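# Sort bolt and eraser into blue divided tray

## Task

Using the robot's point of view, place the bolt in the blue divided tray's front right compartment and the pencil eraser in the tray's back compartment. Each item must stay there on its own, without the robot holding it; everything must settle shortly after the finish. Both grippers must release and move away at the end, and nothing may end up off the table.

## Robot and tools

Robot: two arms, left_arm and right_arm, each with six joints and a gripper. Column order of joints for each arm: waist, shoulder, elbow, wrist pitch, wrist yaw, wrist roll. Stated joint ranges (rad): waist -2.618 to 3.054, shoulder 0.000 to 3.142, elbow 0.000 to 3.142, wrist pitch -1.571 to 1.571, wrist yaw -1.571 to 1.571, wrist roll -2.094 to 2.094. Real limits may differ from these by up to 0.036 rad either way.

Scene frame: origin on the table surface midway between the arms; +x points forward over the table, +z up, and left_arm sits on the +y side. The arm names do not refer to image sides. Positions are in metres, orientations as quaternions w,x,y,z. The gripper's fingers extend along its own +z and close along its own y; the reported end-effector point lies between the pads, roughly 1 cm short of the tips. Printed hand positions can be off, more so at long reach.

Tool execute_actions, argument actions: a list holding zero or one item. An empty list only returns the current state. An item with rows is a motion: rows is a list of 1 to 15 rows, steps (at most 15, default 15) is how many control steps of 1/30 s it lasts; each row covers one step and the final row repeats if steps exceed rows. An item with only steps (up to 300) is a wait: nothing new is commanded until that many steps have elapsed since the previous result, with your reply time included. Optional pictures (boolean) turns camera images on or off; they come by default. A refused call does nothing.

Each row is one list of 14 numbers, all within [-1, 1], covering both arms even if one stays still: left_arm's six joint values then its opening, then right_arm's six joint values then its opening. The joint values are offsets, not poses, in scaled units: 1.0 equals 1.202 rad for the waist, 1.258 shoulder, 1.238 elbow, 2.073 wrist pitch, 2.022 for wrist yaw and for wrist roll. They are measured from the joint angles in the latest result that showed joint angles; before any such result in this scene, and for the second or later calls within one reply, they are measured from where the arm is when the action begins. They are not relative to the preceding row. Sending zeros therefore pulls the arm back to that reference, and a loaded arm may sag; to hold it, command the offset back to the desired angles in the first call of a reply and zeros afterwards, increasing the aim if a joint lags. A request more than 0.036 rad beyond a joint's range is refused; a request past the actual limit is clipped there, and the result may print "joint sent to its limit" (possibly about an earlier action). The opening is absolute: +1 fully open, -1 closed.

Speed: per step each joint target stays within a lead of the measured angle: 0.202 rad waist, 0.258 shoulder, 0.238 elbow, 0.573 wrist pitch, 0.522 wrist yaw and roll. If the targets would move the hand more than 70 mm from where it is, all are scaled back. Big offsets thus take several actions. Between calls the arms keep heading for the last row sent, until everything nearly stops or a step is HELD.

Result lines: the state line gives each gripper's position and quaternion. Joint positions and Joint velocities list, per arm, the six joints (rad, rad/s) then the finger-pad gap (m, m/s; 0.094 m is fully open). grip_measured reports the finger opening on the command scale; readings may be off by about 1 mm. To hold an object, command roughly 0.03 below grip_measured (less for a gentler hold); each pad pushes up to about 50 to 62 N, less on thin parts under about 2 mm. "joint command not followed" means a clearance check altered or blocked some joint targets. HELD marks steps where your row was partly or wholly not sent. MOTOR HOT appears from 75 °C; at 90 °C the arm halts for 10 s, and at 100 °C it drops what it holds and falls; these appear as OVER-TEMPERATURE FAULT. Avoid long loaded holds while thinking.

Tool zoom_image: camera (one of cam_head_left, cam_head_right, cam_high, cam_low, cam_left_wrist, cam_right_wrist) and region [x0, y0, x1, y1] in that camera's latest image pixels, origin top-left, no larger than 504 by 504. Head, high and low cameras are 504x504; wrist cameras are 616x616 fisheye.

Tool finished_scene, argument scene: the number of the scene being ended. It is final and reports whether the goal was met.

Cautions: occasional tugs on held parts or pushes on loose ones may occur. Don't let the arms collide or press each other. Don't drop, slam or shove items hard, and never knock anything off the table. Open fully and withdraw both grippers before ending, and make sure the bolt and eraser are resting steadily in their compartments.

Each tool is called after ">>>" as name(argument=value, ...), one argument or row to a line, values as JSON.

## Session

>>> execute_actions(
  actions=[],
)

Scene clock: 0.00 s of 4800.00 s.
left_arm: end_effector_position=(+0.4252, +0.1164, +0.3010) grip_measured=+1.000 end_effector_quat_wxyz=(+0.496, -0.388, +0.765, -0.137) | right_arm: end_effector_position=(+0.0567, -0.0141, +0.1269) grip_measured=+1.000 end_effector_quat_wxyz=(+0.478, -0.317, +0.788, +0.223)
Joint positions: left_arm=[-0.615  1.377  1.334 -0.595 -0.659 -1.165  0.094] | right_arm=[ 1.597  0.826  0.339 -0.211  0.811  0.6    0.094]
Joint velocities: left_arm=[-0.007 -0.012  0.002  0.022 -0.051  0.007  0.   ] | right_arm=[ 0.002 -0.022  0.022  0.007  0.037 -0.051  0.   ]

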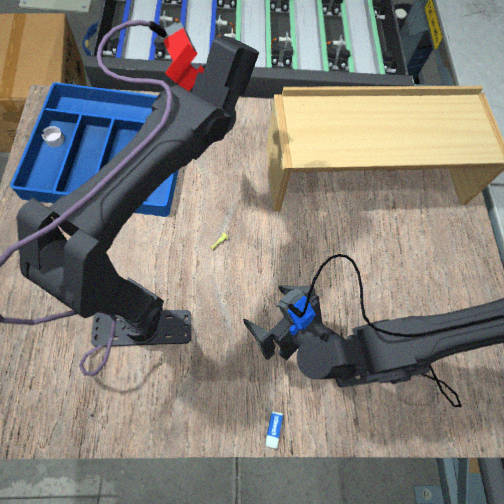

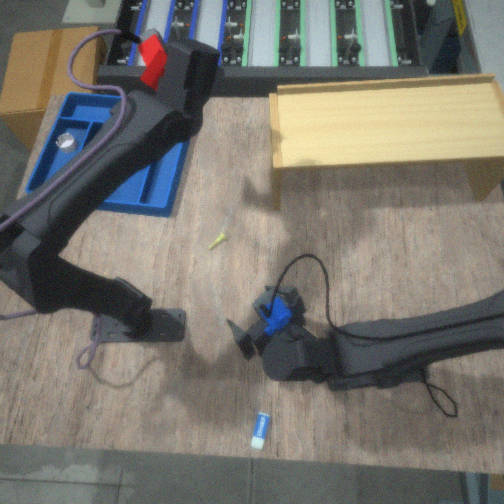

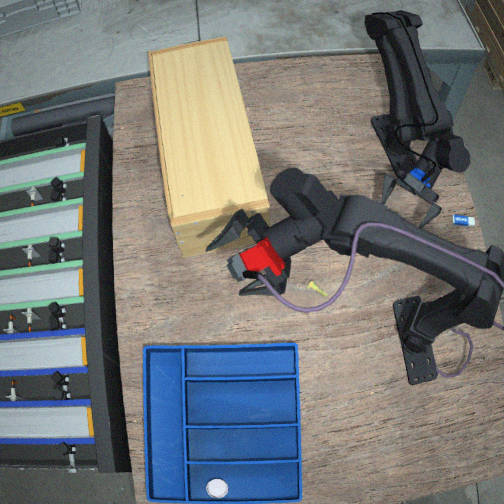

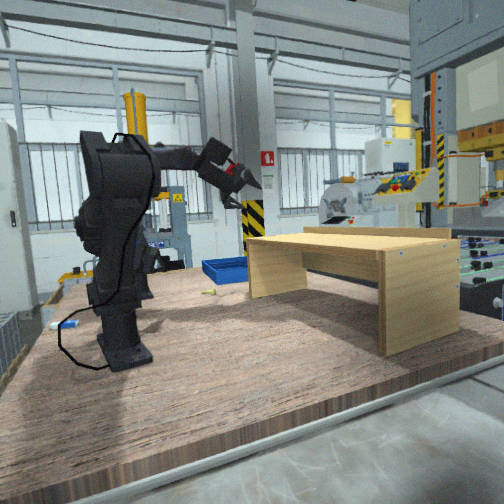

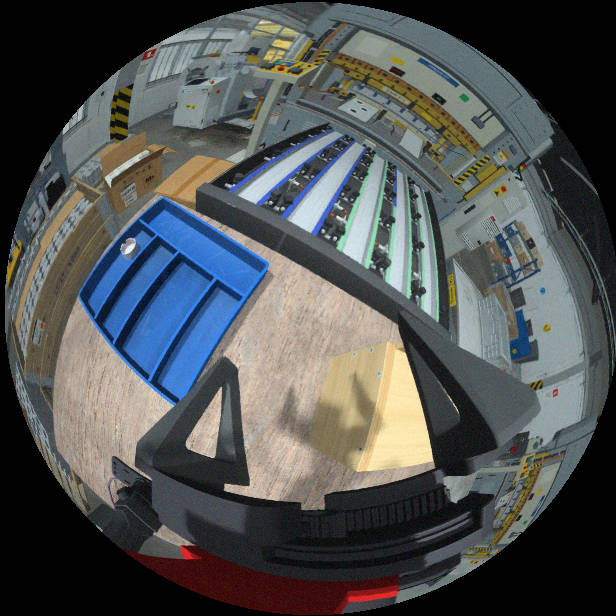

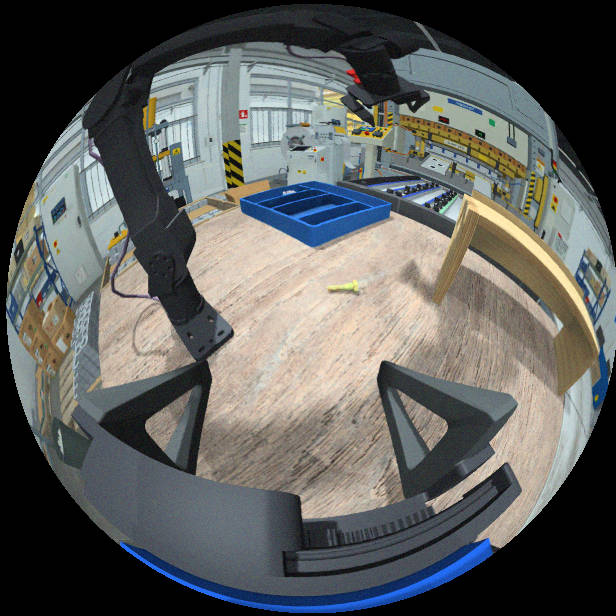

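>>> zoom_image(
  camera="cam_head_left",
  region=[180, 200, 360, 470],
)

>>> zoom_image(
  camera="cam_high",
  region=[280, 100, 504, 400],
)

>>> zoom_image(
  camera="cam_head_left",
  region=[0, 70, 240, 260],
)

>>> zoom_image(
  camera="cam_high",
  region=[120, 260, 364, 504],
)

Region (180, 200, 360, 470) of cam_head_left's 504x504 image, scaled by 1.867, with more detail than that image has.

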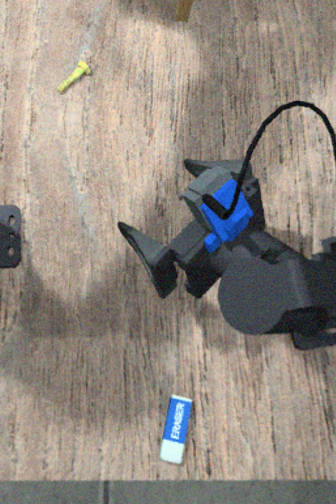

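Region (280, 100, 504, 400) of cam_high's 504x504 image, scaled by 1.680, with more detail than that image has; it fills the left 376 columns of this view, and the rest is white.

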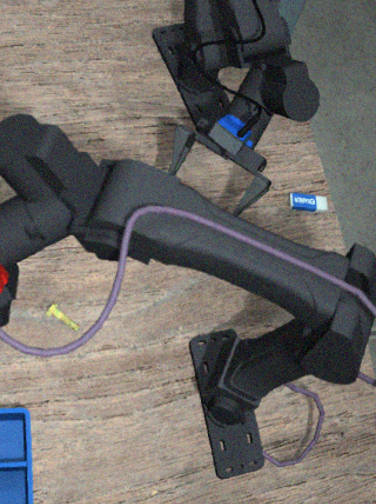

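Region (0, 70, 240, 260) of cam_head_left's 504x504 image, scaled by 2.100, with more detail than that image has; it fills the top 399 rows of this view, and the rest is white.

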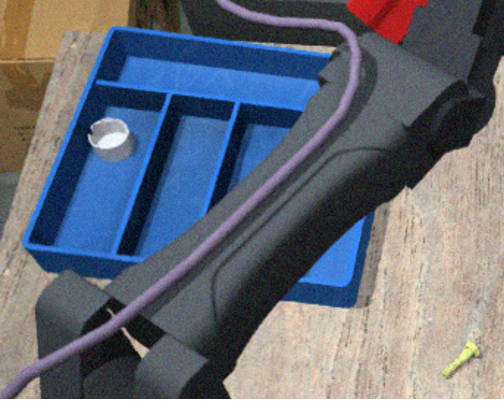

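Region (120, 260, 364, 504) of cam_high's 504x504 image, scaled by 2.066, with more detail than that image has.

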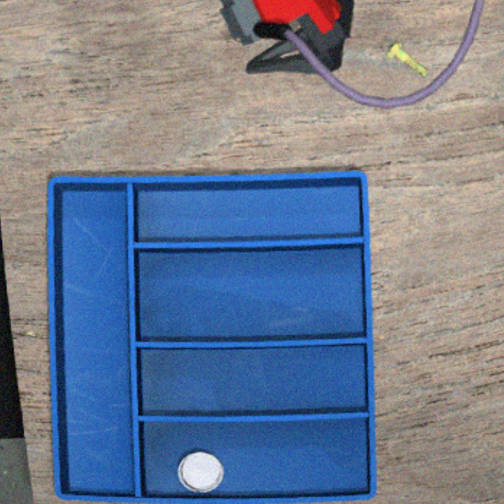

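>>> zoom_image(
  camera="cam_left_wrist",
  region=[110, 280, 560, 616],
)

>>> zoom_image(
  camera="cam_right_wrist",
  region=[70, 280, 520, 616],
)

Region (110, 280, 560, 616) of cam_left_wrist's 616x616 image, scaled by 1.120, with more detail than that image has; it fills the top 376 rows of this view, and the rest is white.

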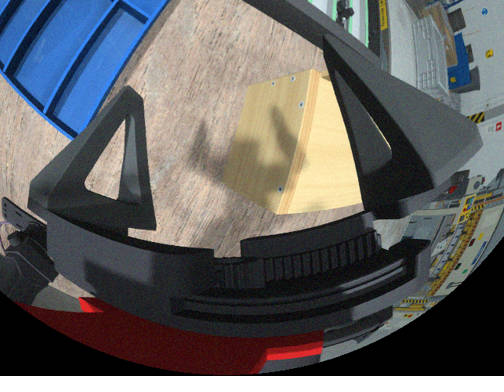

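Region (70, 280, 520, 616) of cam_right_wrist's 616x616 image, scaled by 1.120, with more detail than that image has; it fills the top 376 rows of this view, and the rest is white.

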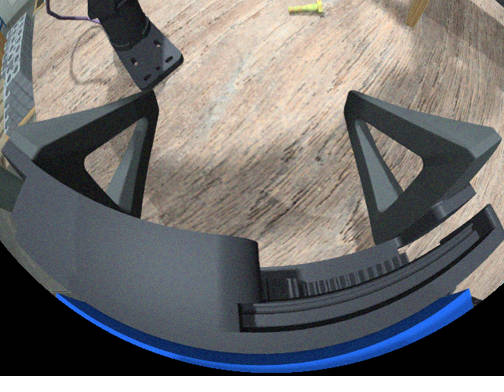

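>>> execute_actions(
  actions=[
    {"rows": [[-0.001,0.004,-0.007,-0.008,0.017,0.032,0.9, -0.02,0,0,0,0,0,1],[-0.004,0.011,-0.020,-0.019,0.040,0.077,0.8, -0.05,0,0,0,0,0,1],[-0.008,0.021,-0.040,-0.032,0.066,0.128,0.7, -0.10,0,0,0,0,0,1],[-0.012,0.033,-0.063,-0.046,0.096,0.185,0.6, -0.16,0,0,0,0,0,1],[-0.017,0.047,-0.090,-0.060,0.126,0.243,0.5, -0.23,0,0,0,0,0,1],[-0.023,0.063,-0.120,-0.074,0.156,0.300,0.4, -0.31,0,0,0,0,0,1],[-0.029,0.079,-0.150,-0.089,0.186,0.358,0.3, -0.39,0,0,0,0,0,1],[-0.035,0.097,-0.183,-0.103,0.216,0.415,0.2, -0.47,0,0,0,0,0,1],[-0.041,0.112,-0.213,-0.117,0.246,0.472,0.1, -0.55,0,0,0,0,0,1],[-0.047,0.128,-0.243,-0.130,0.272,0.524,0.0, -0.63,0,0,0,0,0,1],[-0.052,0.142,-0.270,-0.141,0.295,0.568,0.0, -0.71,0,0,0,0,0,1],[-0.057,0.155,-0.293,-0.149,0.312,0.600,0.0, -0.79,0,0,0,0,0,1],[-0.061,0.165,-0.313,-0.155,0.325,0.626,0.0, -0.87,0,0,0,0,0,1],[-0.063,0.172,-0.327,-0.158,0.332,0.6385,0.0, -0.94,0,0,0,0,0,1],[-0.0644,0.1756,-0.3334,-0.1582,0.3318,0.6385,0.0, -1.0,0,0,0,0,0,1]], "steps": 15},
  ],
  pictures=false,
)

>>> execute_actions(
  actions=[
    {"steps": 25},
  ],
)

Scene clock: 120.50 s of 4800.00 s.
left_arm: end_effector_position=(+0.3440, +0.0734, +0.0951) grip_measured=+0.002 end_effector_quat_wxyz=(+0.213, +0.056, +0.975, +0.016) | right_arm: end_effector_position=(+0.2236, -0.1710, +0.1261) grip_measured=+1.000 end_effector_quat_wxyz=(+0.525, +0.053, +0.849, -0.001)
Joint positions: left_arm=[-0.658  1.529  1.051 -0.735 -0.247 -0.449  0.047] | right_arm=[ 0.701  0.826  0.339 -0.209  0.798  0.6    0.094]
Joint velocities: left_arm=[-0.154  0.501 -0.857 -0.564  1.033  1.751 -0.   ] | right_arm=[-2.147 -0.002  0.007  0.066 -0.022 -0.007  0.   ]
Steps of this call (steps 1 to 90: nothing new was sent; then 117.00 s passed at rest; steps 91 to 105: all 15 steps of this action). Readings (joint positions):
91: left_arm=[-0.615 1.377 1.334 -0.595 -0.655 -1.157] | right_arm=[1.594 0.826 0.339 -0.211 0.810 0.600]
92: left_arm=[-0.615 1.377 1.334 -0.596 -0.643 -1.134] | right_arm=[1.583 0.826 0.339 -0.211 0.808 0.600]
94: left_arm=[-0.616 1.378 1.321 -0.599 -0.598 -1.042] | right_arm=[1.511 0.826 0.339 -0.211 0.801 0.600]
98: left_arm=[-0.626 1.410 1.244 -0.634 -0.477 -0.808] | right_arm=[1.227 0.826 0.339 -0.209 0.797 0.600]
105: the state above

Scene clock: 121.33 s of 4800.00 s.
left_arm: end_effector_position=(+0.2408, +0.0830, +0.0247) grip_measured=+0.002 end_effector_quat_wxyz=(-0.015, +0.369, +0.929, +0.003) | right_arm: end_effector_position=(+0.2409, -0.2506, +0.1269) grip_measured=+1.000 end_effector_quat_wxyz=(+0.521, +0.182, +0.830, -0.083)
Joint positions: left_arm=[-0.687  1.606  0.917 -0.912  0.001  0.117  0.047] | right_arm=[ 0.4    0.826  0.339 -0.208  0.806  0.6    0.094]
Joint velocities: left_arm=[-0.002  0.002  0.007 -0.007 -0.022  0.022  0.   ] | right_arm=[-0.002 -0.017  0.012  0.037 -0.066 -0.007  0.   ]
Steps of this call (steps 1 to 25: the robot went on to your last target). Readings (joint positions):
1: left_arm=[-0.663 1.547 1.021 -0.755 -0.211 -0.378] | right_arm=[0.626 0.826 0.339 -0.208 0.798 0.600]
2: left_arm=[-0.669 1.564 0.992 -0.778 -0.173 -0.292] | right_arm=[0.551 0.826 0.339 -0.208 0.798 0.600]
4: left_arm=[-0.681 1.593 0.944 -0.833 -0.106 -0.143] | right_arm=[0.436 0.826 0.339 -0.208 0.804 0.600]
8: left_arm=[-0.687 1.606 0.917 -0.906 -0.037 0.014] | right_arm=[0.400 0.826 0.339 -0.208 0.806 0.600]
25: the state above

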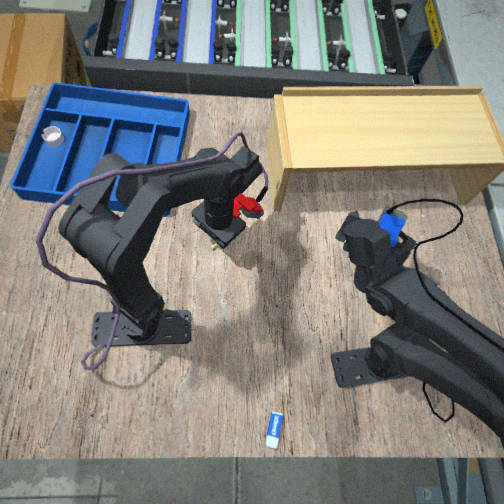

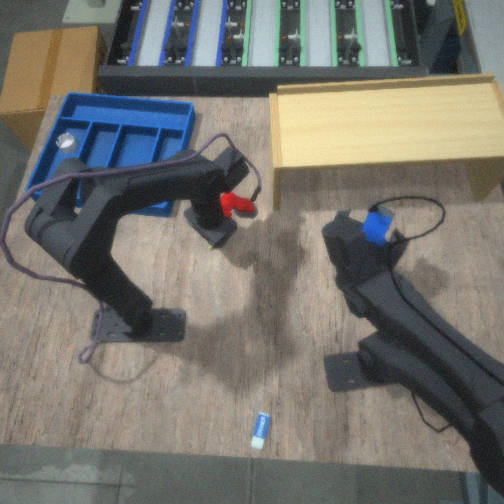

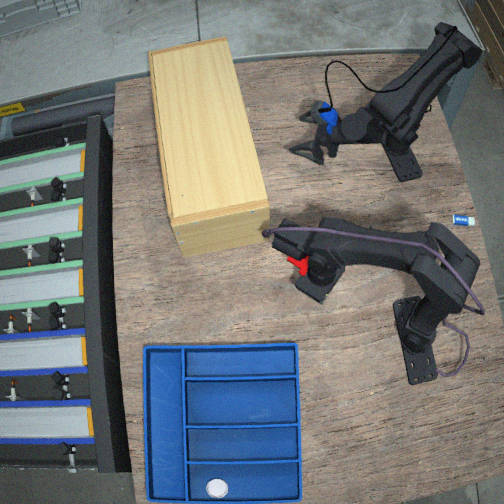

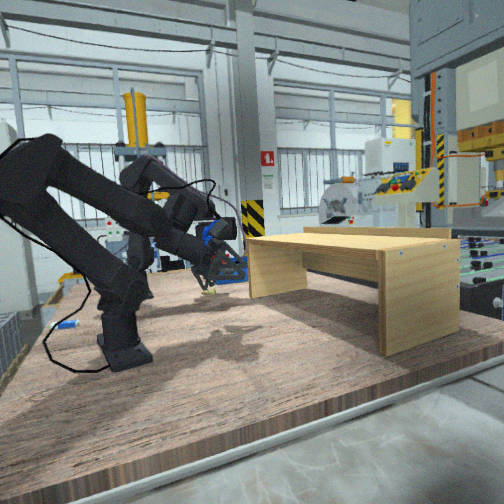

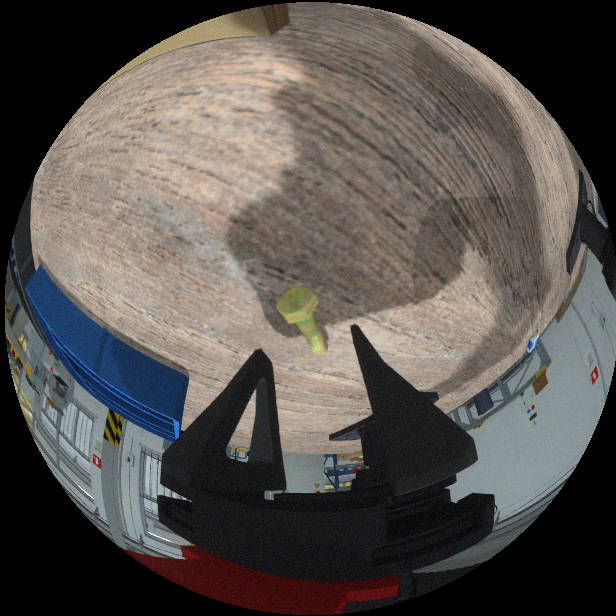

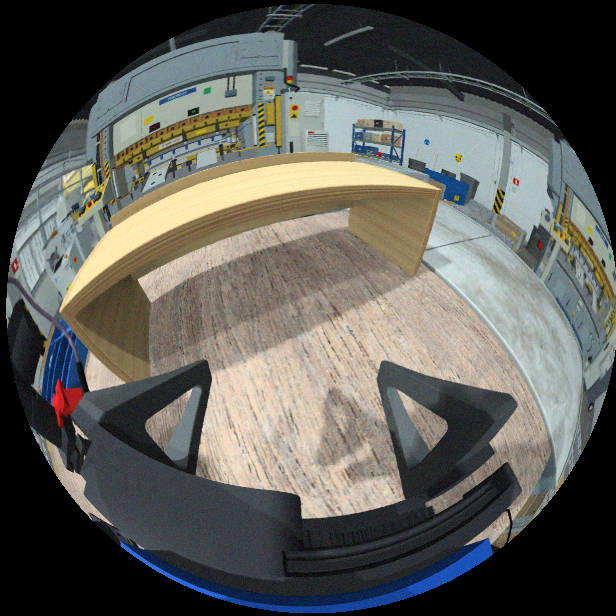

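>>> zoom_image(
  camera="cam_left_wrist",
  region=[220, 260, 420, 420],
)

>>> zoom_image(
  camera="cam_head_left",
  region=[170, 180, 290, 280],
)

>>> zoom_image(
  camera="cam_low",
  region=[170, 240, 270, 310],
)

Region (220, 260, 420, 420) of cam_left_wrist's 616x616 image, scaled by 2.520, with more detail than that image has; it fills the top 403 rows of this view, and the rest is white.

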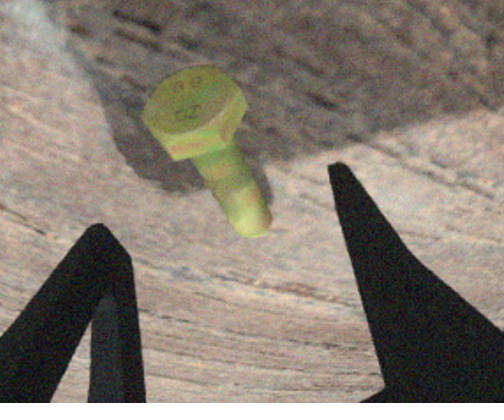

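Region (170, 180, 290, 280) of cam_head_left's 504x504 image, scaled by 4.200, with more detail than that image has.

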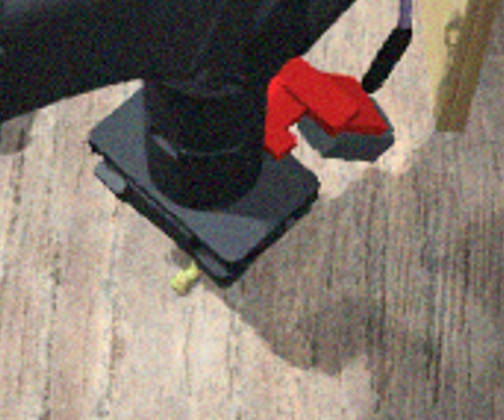

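Region (170, 240, 270, 310) of cam_low's 504x504 image, scaled by 5.040, with more detail than that image has; it fills the top 353 rows of this view, and the rest is white.

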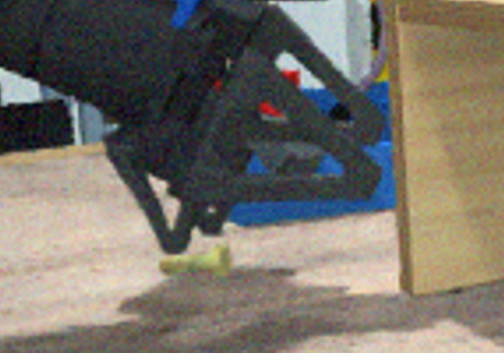

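>>> execute_actions(
  actions=[
    {"rows": [[-0.003,0.003,0.0035,0.008,0.005,0.004,-0.05, -0.01,0,0,0,0,0,1],[-0.006,0.006,0.0035,0.014,0.005,0.004,-0.1, -0.03,0,0,0,0,0,1],[-0.009,0.010,0.0035,0.019,0.005,0.004,-0.15, -0.06,0,0,0,0,0,1],[-0.012,0.014,0.0035,0.023,0.005,0.004,-0.2, -0.10,0,0,0,0,0,1],[-0.015,0.018,0.0035,0.026,0.005,0.004,-0.25, -0.14,0,0,0,0,0,1],[-0.0166,0.022,0.0035,0.0285,0.005,0.004,-0.3, -0.18,0,0,0,0,0,1],[-0.0166,0.026,0.0035,0.0285,0.005,0.004,-0.35, -0.22,0,0,0,0,0,1],[-0.0166,0.029,0.0035,0.0285,0.005,0.004,-0.4, -0.26,0,0,0,0,0,1],[-0.0166,0.032,0.0035,0.0285,0.005,0.004,-0.45, -0.29,0,0,0,0,0,1],[-0.0166,0.034,0.0035,0.0285,0.005,0.004,-0.5, -0.31,0,0,0,0,0,1],[-0.0166,0.035,0.0035,0.0285,0.005,0.004,-0.5, -0.33,0,0,0,0,0,1]], "steps": 15},
  ],
  pictures=false,
)

>>> execute_actions(
  actions=[
    {"steps": 6},
  ],
)

Scene clock: 177.60 s of 4800.00 s.
left_arm: end_effector_position=(+0.2458, +0.0755, +0.0167) grip_measured=-0.498 end_effector_quat_wxyz=(-0.008, +0.375, +0.927, +0.001) | right_arm: end_effector_position=(+0.2279, -0.3521, +0.1263) grip_measured=+1.000 end_effector_quat_wxyz=(+0.494, +0.338, +0.780, -0.179)
Joint positions: left_arm=[-0.698  1.64   0.917 -0.864  0.002  0.119  0.024] | right_arm=[ 0.009  0.826  0.339 -0.208  0.799  0.6    0.094]
Joint velocities: left_arm=[-0.002 -0.007  0.002  0.022 -0.066 -0.037  0.   ] | right_arm=[ 0.002  0.012  0.007 -0.11  -0.007 -0.081  0.   ]
Steps of this call (steps 1 to 30: the robot went on to your last target; steps 31 to 90: nothing new was sent; then 52.77 s passed at rest; steps 91 to 105: all 15 steps of this action). Readings (joint positions):
91: left_arm=[-0.687 1.606 0.917 -0.911 0.002 0.119] | right_arm=[0.399 0.826 0.339 -0.208 0.806 0.600]
92: left_arm=[-0.687 1.606 0.917 -0.909 0.002 0.119] | right_arm=[0.394 0.826 0.339 -0.208 0.805 0.600]
94: left_arm=[-0.687 1.606 0.917 -0.900 0.002 0.119] | right_arm=[0.351 0.826 0.339 -0.208 0.801 0.600]
98: left_arm=[-0.696 1.619 0.917 -0.876 0.002 0.119] | right_arm=[0.172 0.826 0.339 -0.208 0.797 0.600]
105: the state above

Scene clock: 177.80 s of 4800.00 s.
left_arm: end_effector_position=(+0.2463, +0.0752, +0.0166) grip_measured=-0.498 end_effector_quat_wxyz=(-0.007, +0.375, +0.927, +0.001) | right_arm: end_effector_position=(+0.2279, -0.3521, +0.1263) grip_measured=+1.000 end_effector_quat_wxyz=(+0.494, +0.338, +0.780, -0.179)
Joint positions: left_arm=[-0.698  1.64   0.917 -0.862  0.002  0.119  0.024] | right_arm=[ 0.009  0.826  0.339 -0.208  0.799  0.6    0.094]
Joint velocities: left_arm=[-0.007 -0.007  0.007 -0.051 -0.095  0.081 -0.   ] | right_arm=[-0.002  0.002  0.017 -0.081 -0.037 -0.037  0.   ]
Steps of this call (steps 1 to 6: the robot went on to your last target). Readings (joint positions):
1: left_arm=[-0.698 1.640 0.917 -0.864 0.002 0.119] | right_arm=[0.009 0.826 0.339 -0.208 0.799 0.600]
2: left_arm=[-0.698 1.640 0.917 -0.863 0.002 0.119] | right_arm=[0.009 0.826 0.339 -0.208 0.799 0.600]
4: left_arm=[-0.698 1.640 0.917 -0.863 0.002 0.119] | right_arm=[0.009 0.826 0.339 -0.208 0.799 0.600]
6: the state above

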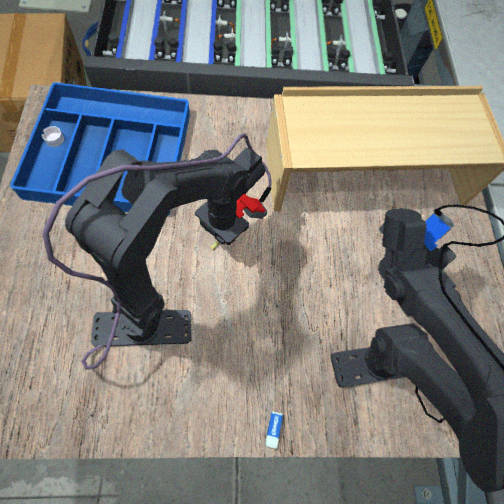

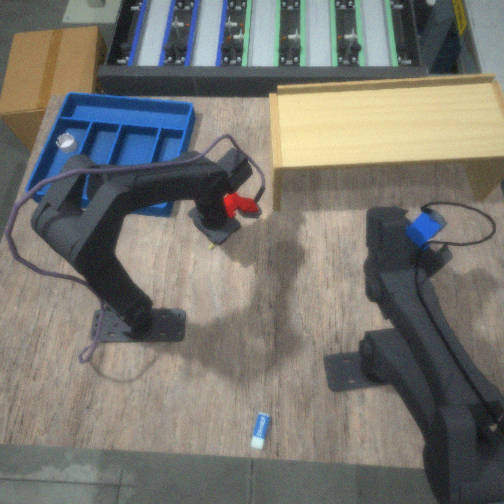

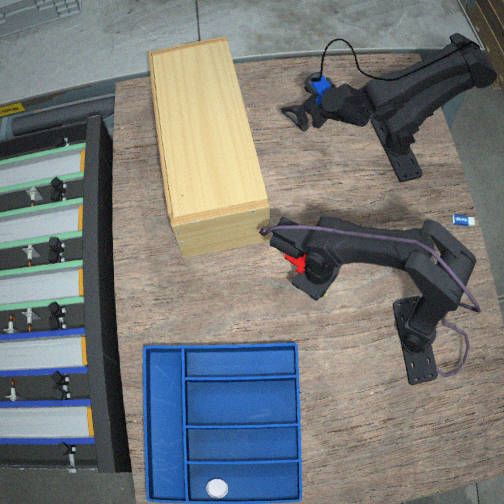

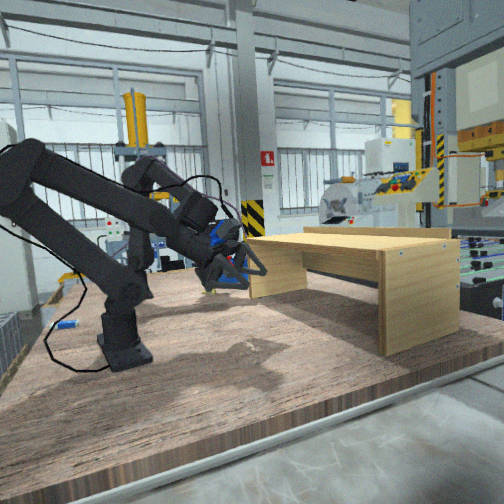

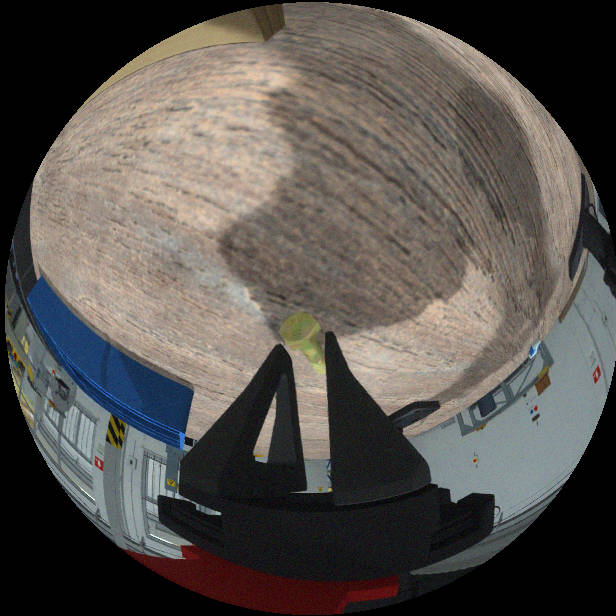

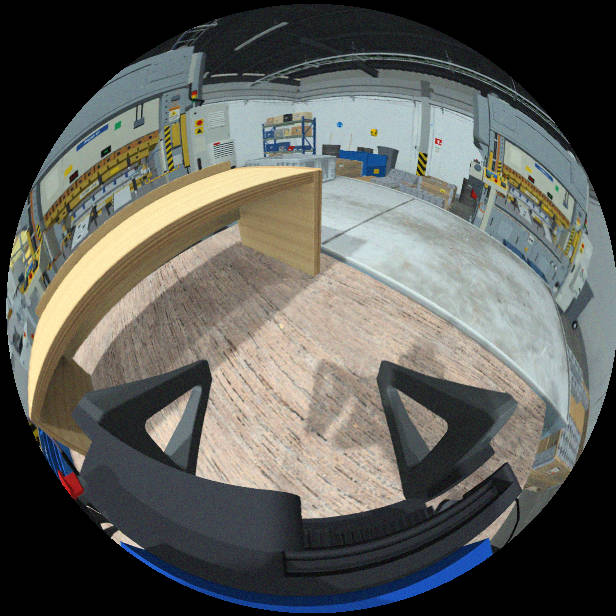

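>>> zoom_image(
  camera="cam_left_wrist",
  region=[250, 290, 370, 400],
)

Region (250, 290, 370, 400) of cam_left_wrist's 616x616 image, scaled by 4.200, with more detail than that image has; it fills the top 462 rows of this view, and the rest is white.

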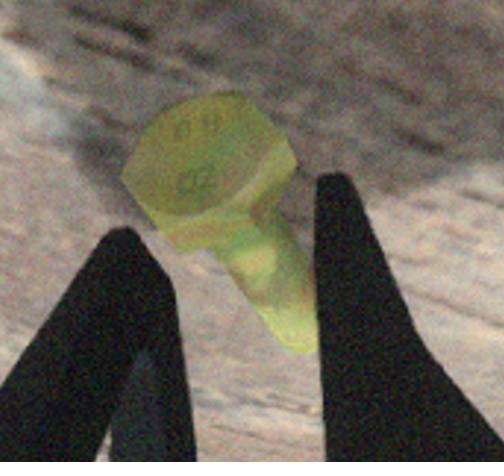

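>>> execute_actions(
  actions=[
    {"rows": [[-0.004,0.012,0.0035,0.004,0.005,0.003,-0.55, 0,0,0,0,0,0,1],[-0.004,0.016,0.0035,0.004,0.005,0.003,-0.6, 0,0,0,0,0,0,1],[-0.004,0.019,0.0035,0.004,0.005,0.003,-0.64, 0,0,0,0,0,0,1],[-0.004,0.019,0.0035,0.004,0.005,0.003,-0.66, 0,0,0,0,0,0,1],[-0.004,0.019,0.0035,0.004,0.005,0.003,-0.68, 0,0,0,0,0,0,1],[-0.004,0.019,0.0035,0.004,0.005,0.003,-0.70, 0,0,0,0,0,0,1],[-0.004,0.019,0.0035,0.004,0.005,0.003,-0.72, 0,0,0,0,0,0,1],[-0.004,0.019,0.0035,0.004,0.005,0.003,-0.75, 0,0,0,0,0,0,1],[-0.004,0.019,0.0035,0.004,0.005,0.003,-0.78, 0,0,0,0,0,0,1],[-0.004,0.019,0.0035,0.004,0.005,0.003,-0.80, 0,0,0,0,0,0,1],[-0.004,0.019,0.0035,0.004,0.005,0.003,-0.82, 0,0,0,0,0,0,1],[-0.004,0.019,0.0035,0.004,0.005,0.003,-0.835, 0,0,0,0,0,0,1],[-0.004,0.019,0.0035,0.004,0.005,0.003,-0.85, 0,0,0,0,0,0,1],[-0.004,0.019,0.0035,0.004,0.005,0.003,-0.865, 0,0,0,0,0,0,1]], "steps": 15},
  ],
  pictures=false,
)

>>> execute_actions(
  actions=[
    {"steps": 5},
  ],
)

Scene clock: 198.87 s of 4800.00 s.
left_arm: end_effector_position=(+0.2455, +0.0757, +0.0138) grip_measured=-0.850 end_effector_quat_wxyz=(-0.012, +0.375, +0.927, +0.002) | right_arm: end_effector_position=(+0.2279, -0.3521, +0.1263) grip_measured=+1.000 end_effector_quat_wxyz=(+0.494, +0.338, +0.780, -0.179)
Joint positions: left_arm=[-0.698  1.651  0.917 -0.861  0.002  0.119  0.007] | right_arm=[ 0.009  0.826  0.339 -0.208  0.799  0.6    0.094]
Joint velocities: left_arm=[ 0.007 -0.022 -0.012 -0.066 -0.022 -0.007 -0.001] | right_arm=[ 0.007  0.007 -0.007 -0.081  0.007 -0.037  0.   ]
Steps of this call (steps 1 to 15: the robot went on to your last target; steps 16 to 90: nothing new was sent; then 17.57 s passed at rest; steps 91 to 105: all 15 steps of this action). Readings (joint positions):
91: left_arm=[-0.698 1.640 0.917 -0.862 0.002 0.119] | right_arm=[0.009 0.826 0.339 -0.208 0.799 0.600]
92: left_arm=[-0.698 1.640 0.917 -0.862 0.002 0.119] | right_arm=[0.009 0.826 0.339 -0.208 0.799 0.600]
94: left_arm=[-0.698 1.643 0.917 -0.861 0.002 0.119] | right_arm=[0.009 0.826 0.339 -0.208 0.799 0.600]
98: left_arm=[-0.698 1.651 0.917 -0.861 0.002 0.119] | right_arm=[0.009 0.826 0.339 -0.208 0.799 0.600]
105: the state above

Scene clock: 199.03 s of 4800.00 s.
left_arm: end_effector_position=(+0.2455, +0.0757, +0.0138) grip_measured=-0.851 end_effector_quat_wxyz=(-0.012, +0.375, +0.927, +0.002) | right_arm: end_effector_position=(+0.2279, -0.3521, +0.1263) grip_measured=+1.000 end_effector_quat_wxyz=(+0.494, +0.338, +0.780, -0.179)
Joint positions: left_arm=[-0.698  1.651  0.917 -0.861  0.002  0.119  0.007] | right_arm=[ 0.009  0.826  0.339 -0.208  0.799  0.6    0.094]
Joint velocities: left_arm=[ 0.012 -0.007 -0.012  0.037 -0.007 -0.037  0.001] | right_arm=[ 0.007  0.007  0.012 -0.022 -0.007 -0.022  0.   ]
Steps of this call (steps 1 to 5: the robot went on to your last target). Readings (joint positions):
1: left_arm=[-0.698 1.651 0.917 -0.861 0.002 0.119] | right_arm=[0.009 0.826 0.339 -0.208 0.799 0.600]
2: left_arm=[-0.698 1.651 0.917 -0.861 0.002 0.119] | right_arm=[0.009 0.826 0.339 -0.208 0.799 0.600]
4: left_arm=[-0.698 1.651 0.917 -0.861 0.002 0.119] | right_arm=[0.009 0.826 0.339 -0.208 0.799 0.600]
5: the state above

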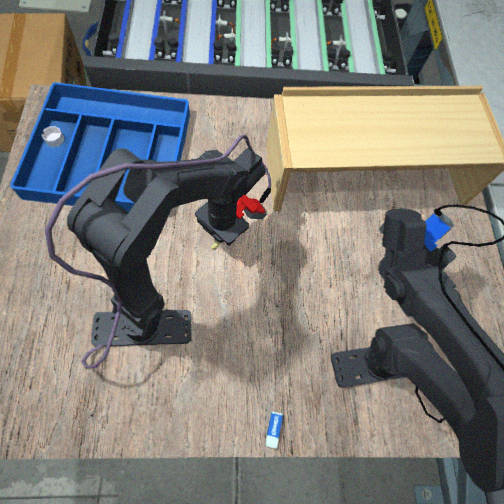

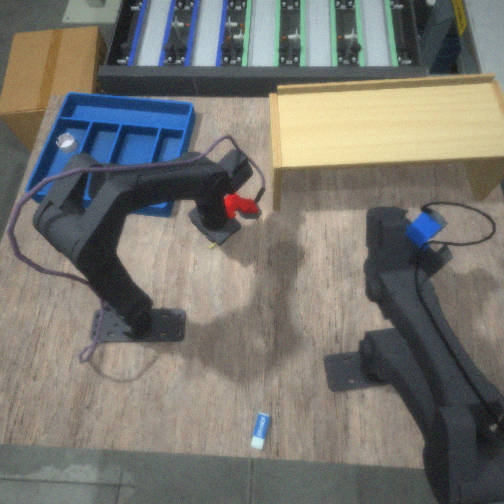

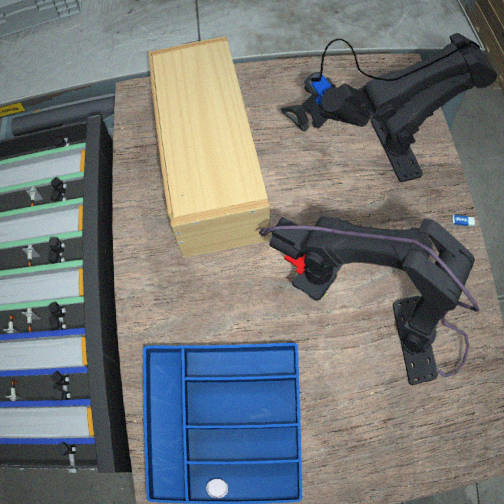

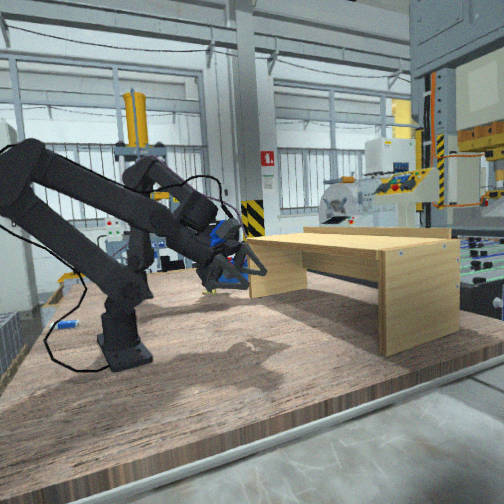

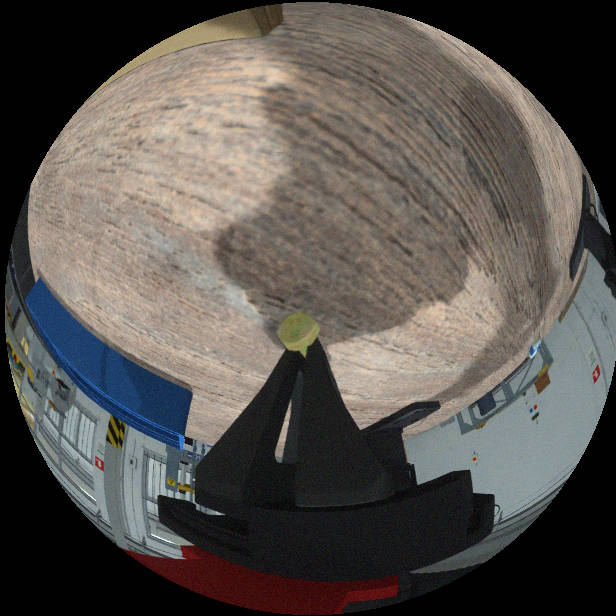

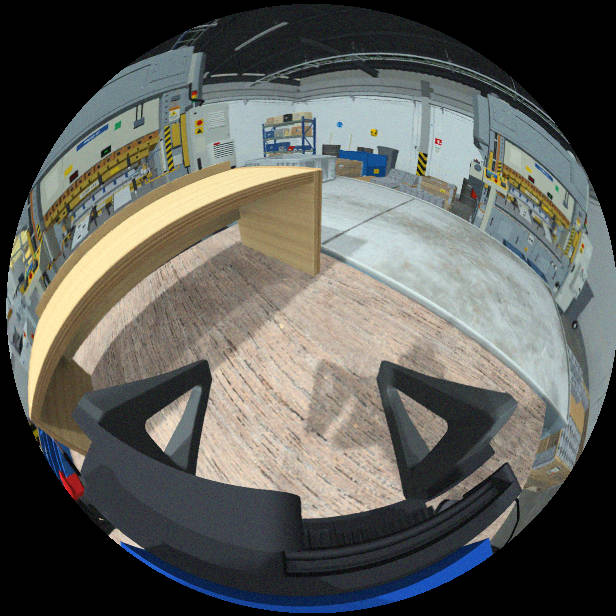

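>>> zoom_image(
  camera="cam_left_wrist",
  region=[20, 260, 240, 470],
)

>>> zoom_image(
  camera="cam_head_left",
  region=[100, 80, 300, 260],
)

Region (20, 260, 240, 470) of cam_left_wrist's 616x616 image, scaled by 2.291, with more detail than that image has; it fills the top 481 rows of this view, and the rest is white.

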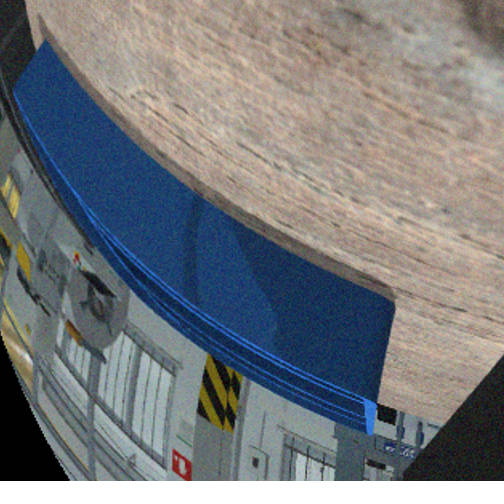

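Region (100, 80, 300, 260) of cam_head_left's 504x504 image, scaled by 2.520, with more detail than that image has; it fills the top 454 rows of this view, and the rest is white.

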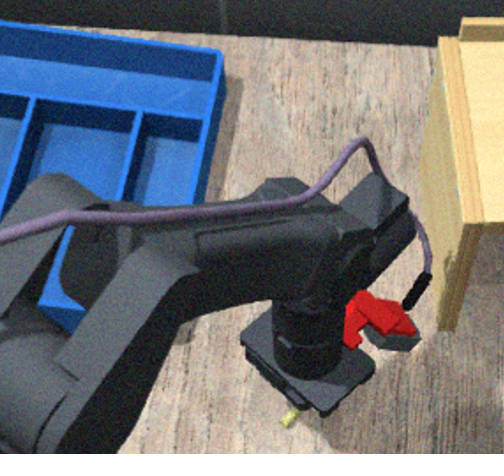

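>>> execute_actions(
  actions=[
    {"rows": [[0,0,0.004,0,0,0,-0.875, 0,0,0,0,0,0,1],[0,0,0.008,0,0,0,-0.885, 0,0,0,0,0,0,1],[0,0,0.024,-0.005,0,0,-0.885, 0,0,0,0,0,0,1],[0,0,0.054,-0.016,0,0,-0.885, 0,0,0,0,0,0,1],[0.008,0.005,0.097,-0.028,0,0,-0.885, 0,0,0,0,0,0,1],[0.025,0.012,0.152,-0.044,0,-0.03,-0.885, 0,0,0,0,0,0,1],[0.056,0.025,0.211,-0.061,0,-0.09,-0.885, 0,0,0,0,0,0,1],[0.095,0.042,0.271,-0.078,0,-0.17,-0.885, 0,0,0,0,0,0,1],[0.146,0.064,0.330,-0.095,0,-0.26,-0.885, 0,0,0,0,0,0,1],[0.207,0.091,0.390,-0.113,0,-0.35,-0.885, 0,0,0,0,0,0,1],[0.275,0.121,0.444,-0.128,0,-0.44,-0.885, 0,0,0,0,0,0,1],[0.348,0.153,0.487,-0.141,0,-0.53,-0.885, 0,0,0,0,0,0,1],[0.420,0.185,0.520,-0.150,0,-0.62,-0.885, 0,0,0,0,0,0,1],[0.493,0.217,0.5412,-0.1563,0,-0.70,-0.885, 0,0,0,0,0,0,1],[0.5607,0.2464,0.5412,-0.1563,0,-0.7784,-0.885, 0,0,0,0,0,0,1]], "steps": 15},
  ],
  pictures=false,
)

>>> execute_actions(
  actions=[
    {"steps": 25},
  ],
)

Scene clock: 267.50 s of 4800.00 s.
left_arm: end_effector_position=(+0.4261, +0.1224, +0.1156) grip_measured=-0.865 end_effector_quat_wxyz=(+0.101, -0.141, +0.983, -0.055) | right_arm: end_effector_position=(+0.2279, -0.3521, +0.1263) grip_measured=+1.000 end_effector_quat_wxyz=(+0.494, +0.338, +0.780, -0.179)
Joint positions: left_arm=[-0.316  1.848  1.548 -1.041  0.02  -0.554  0.006] | right_arm=[ 0.009  0.826  0.339 -0.208  0.799  0.6    0.094]
Joint velocities: left_arm=[ 1.678  0.823  0.979  0.037 -0.037 -2.322  0.   ] | right_arm=[-0.002 -0.007 -0.002 -0.022 -0.022 -0.037  0.   ]
Steps of this call (steps 1 to 15: the robot went on to your last target; steps 16 to 90: nothing new was sent; then 64.97 s passed at rest; steps 91 to 105: all 15 steps of this action). Readings (joint positions):
91: left_arm=[-0.698 1.651 0.917 -0.861 0.002 0.119] | right_arm=[0.009 0.826 0.339 -0.208 0.799 0.600]
92: left_arm=[-0.698 1.651 0.917 -0.861 0.002 0.119] | right_arm=[0.009 0.826 0.339 -0.208 0.799 0.600]
94: left_arm=[-0.698 1.651 0.926 -0.869 0.002 0.119] | right_arm=[0.009 0.826 0.339 -0.208 0.799 0.600]
98: left_arm=[-0.668 1.680 1.089 -0.967 0.009 0.033] | right_arm=[0.009 0.826 0.339 -0.208 0.799 0.600]
105: the state above

Scene clock: 268.33 s of 4800.00 s.
left_arm: end_effector_position=(+0.4149, +0.2410, +0.0750) grip_measured=-0.865 end_effector_quat_wxyz=(+0.003, -0.670, +0.742, -0.004) | right_arm: end_effector_position=(+0.2279, -0.3521, +0.1263) grip_measured=+1.000 end_effector_quat_wxyz=(+0.494, +0.338, +0.780, -0.179)
Joint positions: left_arm=[-0.022  1.972  1.58  -1.169  0.003 -1.443  0.006] | right_arm=[ 0.009  0.826  0.339 -0.208  0.799  0.6    0.094]
Joint velocities: left_arm=[ 0.007 -0.007 -0.007  0.022 -0.022 -0.037 -0.   ] | right_arm=[ 0.007 -0.017 -0.017  0.051 -0.051 -0.081  0.   ]
Steps of this call (steps 1 to 25: the robot went on to your last target). Readings (joint positions):
1: left_arm=[-0.257 1.874 1.572 -1.040 0.019 -0.634] | right_arm=[0.009 0.826 0.339 -0.208 0.799 0.600]
2: left_arm=[-0.199 1.896 1.580 -1.041 0.018 -0.714] | right_arm=[0.009 0.826 0.339 -0.208 0.799 0.600]
4: left_arm=[-0.089 1.936 1.580 -1.065 0.013 -0.901] | right_arm=[0.009 0.826 0.339 -0.208 0.799 0.600]
8: left_arm=[0.017 1.974 1.580 -1.130 -0.010 -1.222] | right_arm=[0.009 0.826 0.339 -0.208 0.799 0.600]
25: the state above

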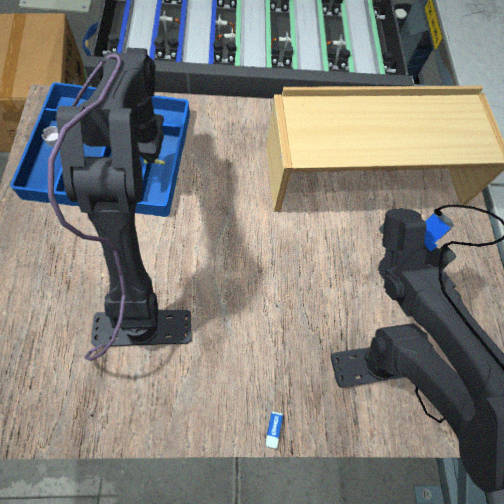

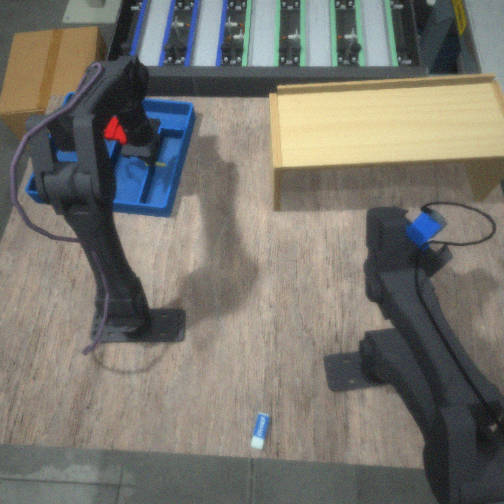

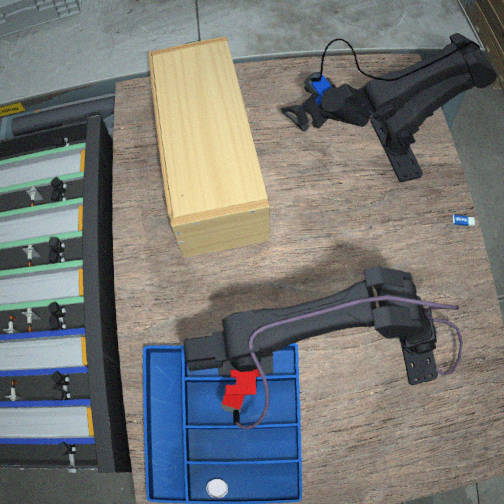

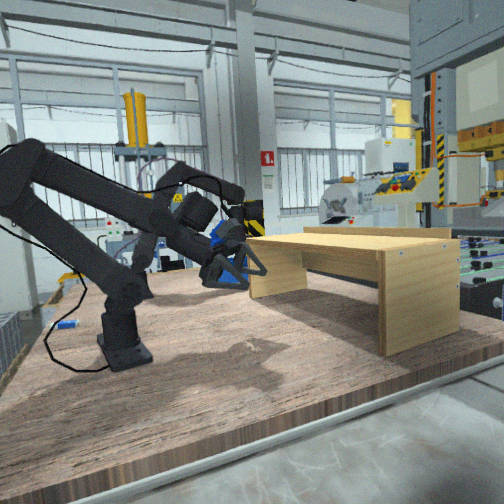

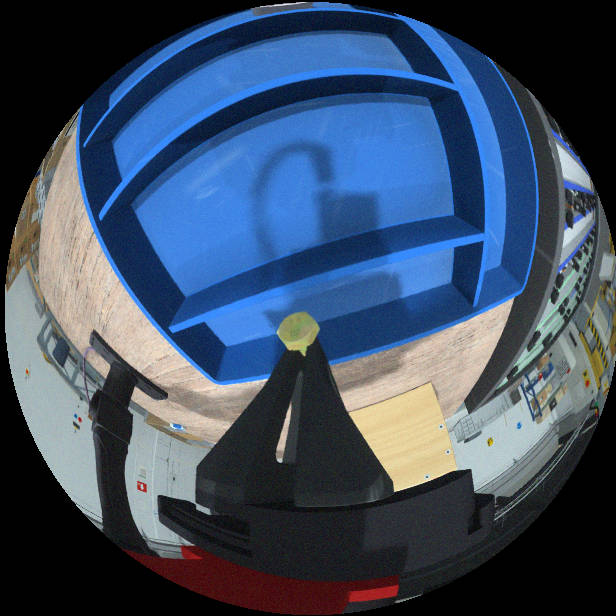

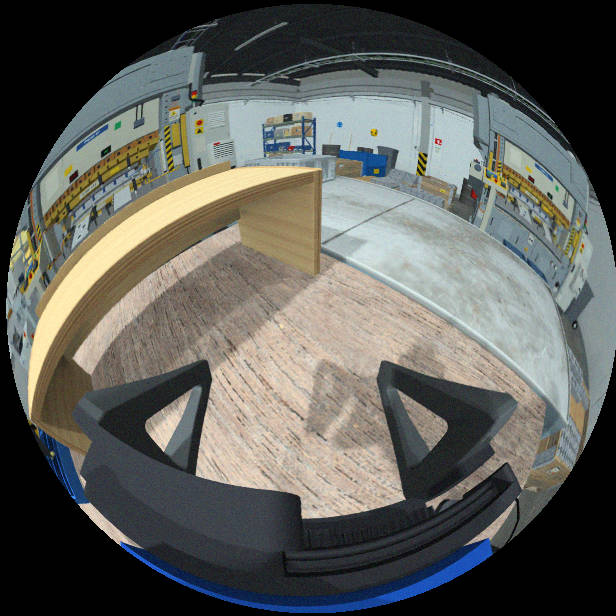

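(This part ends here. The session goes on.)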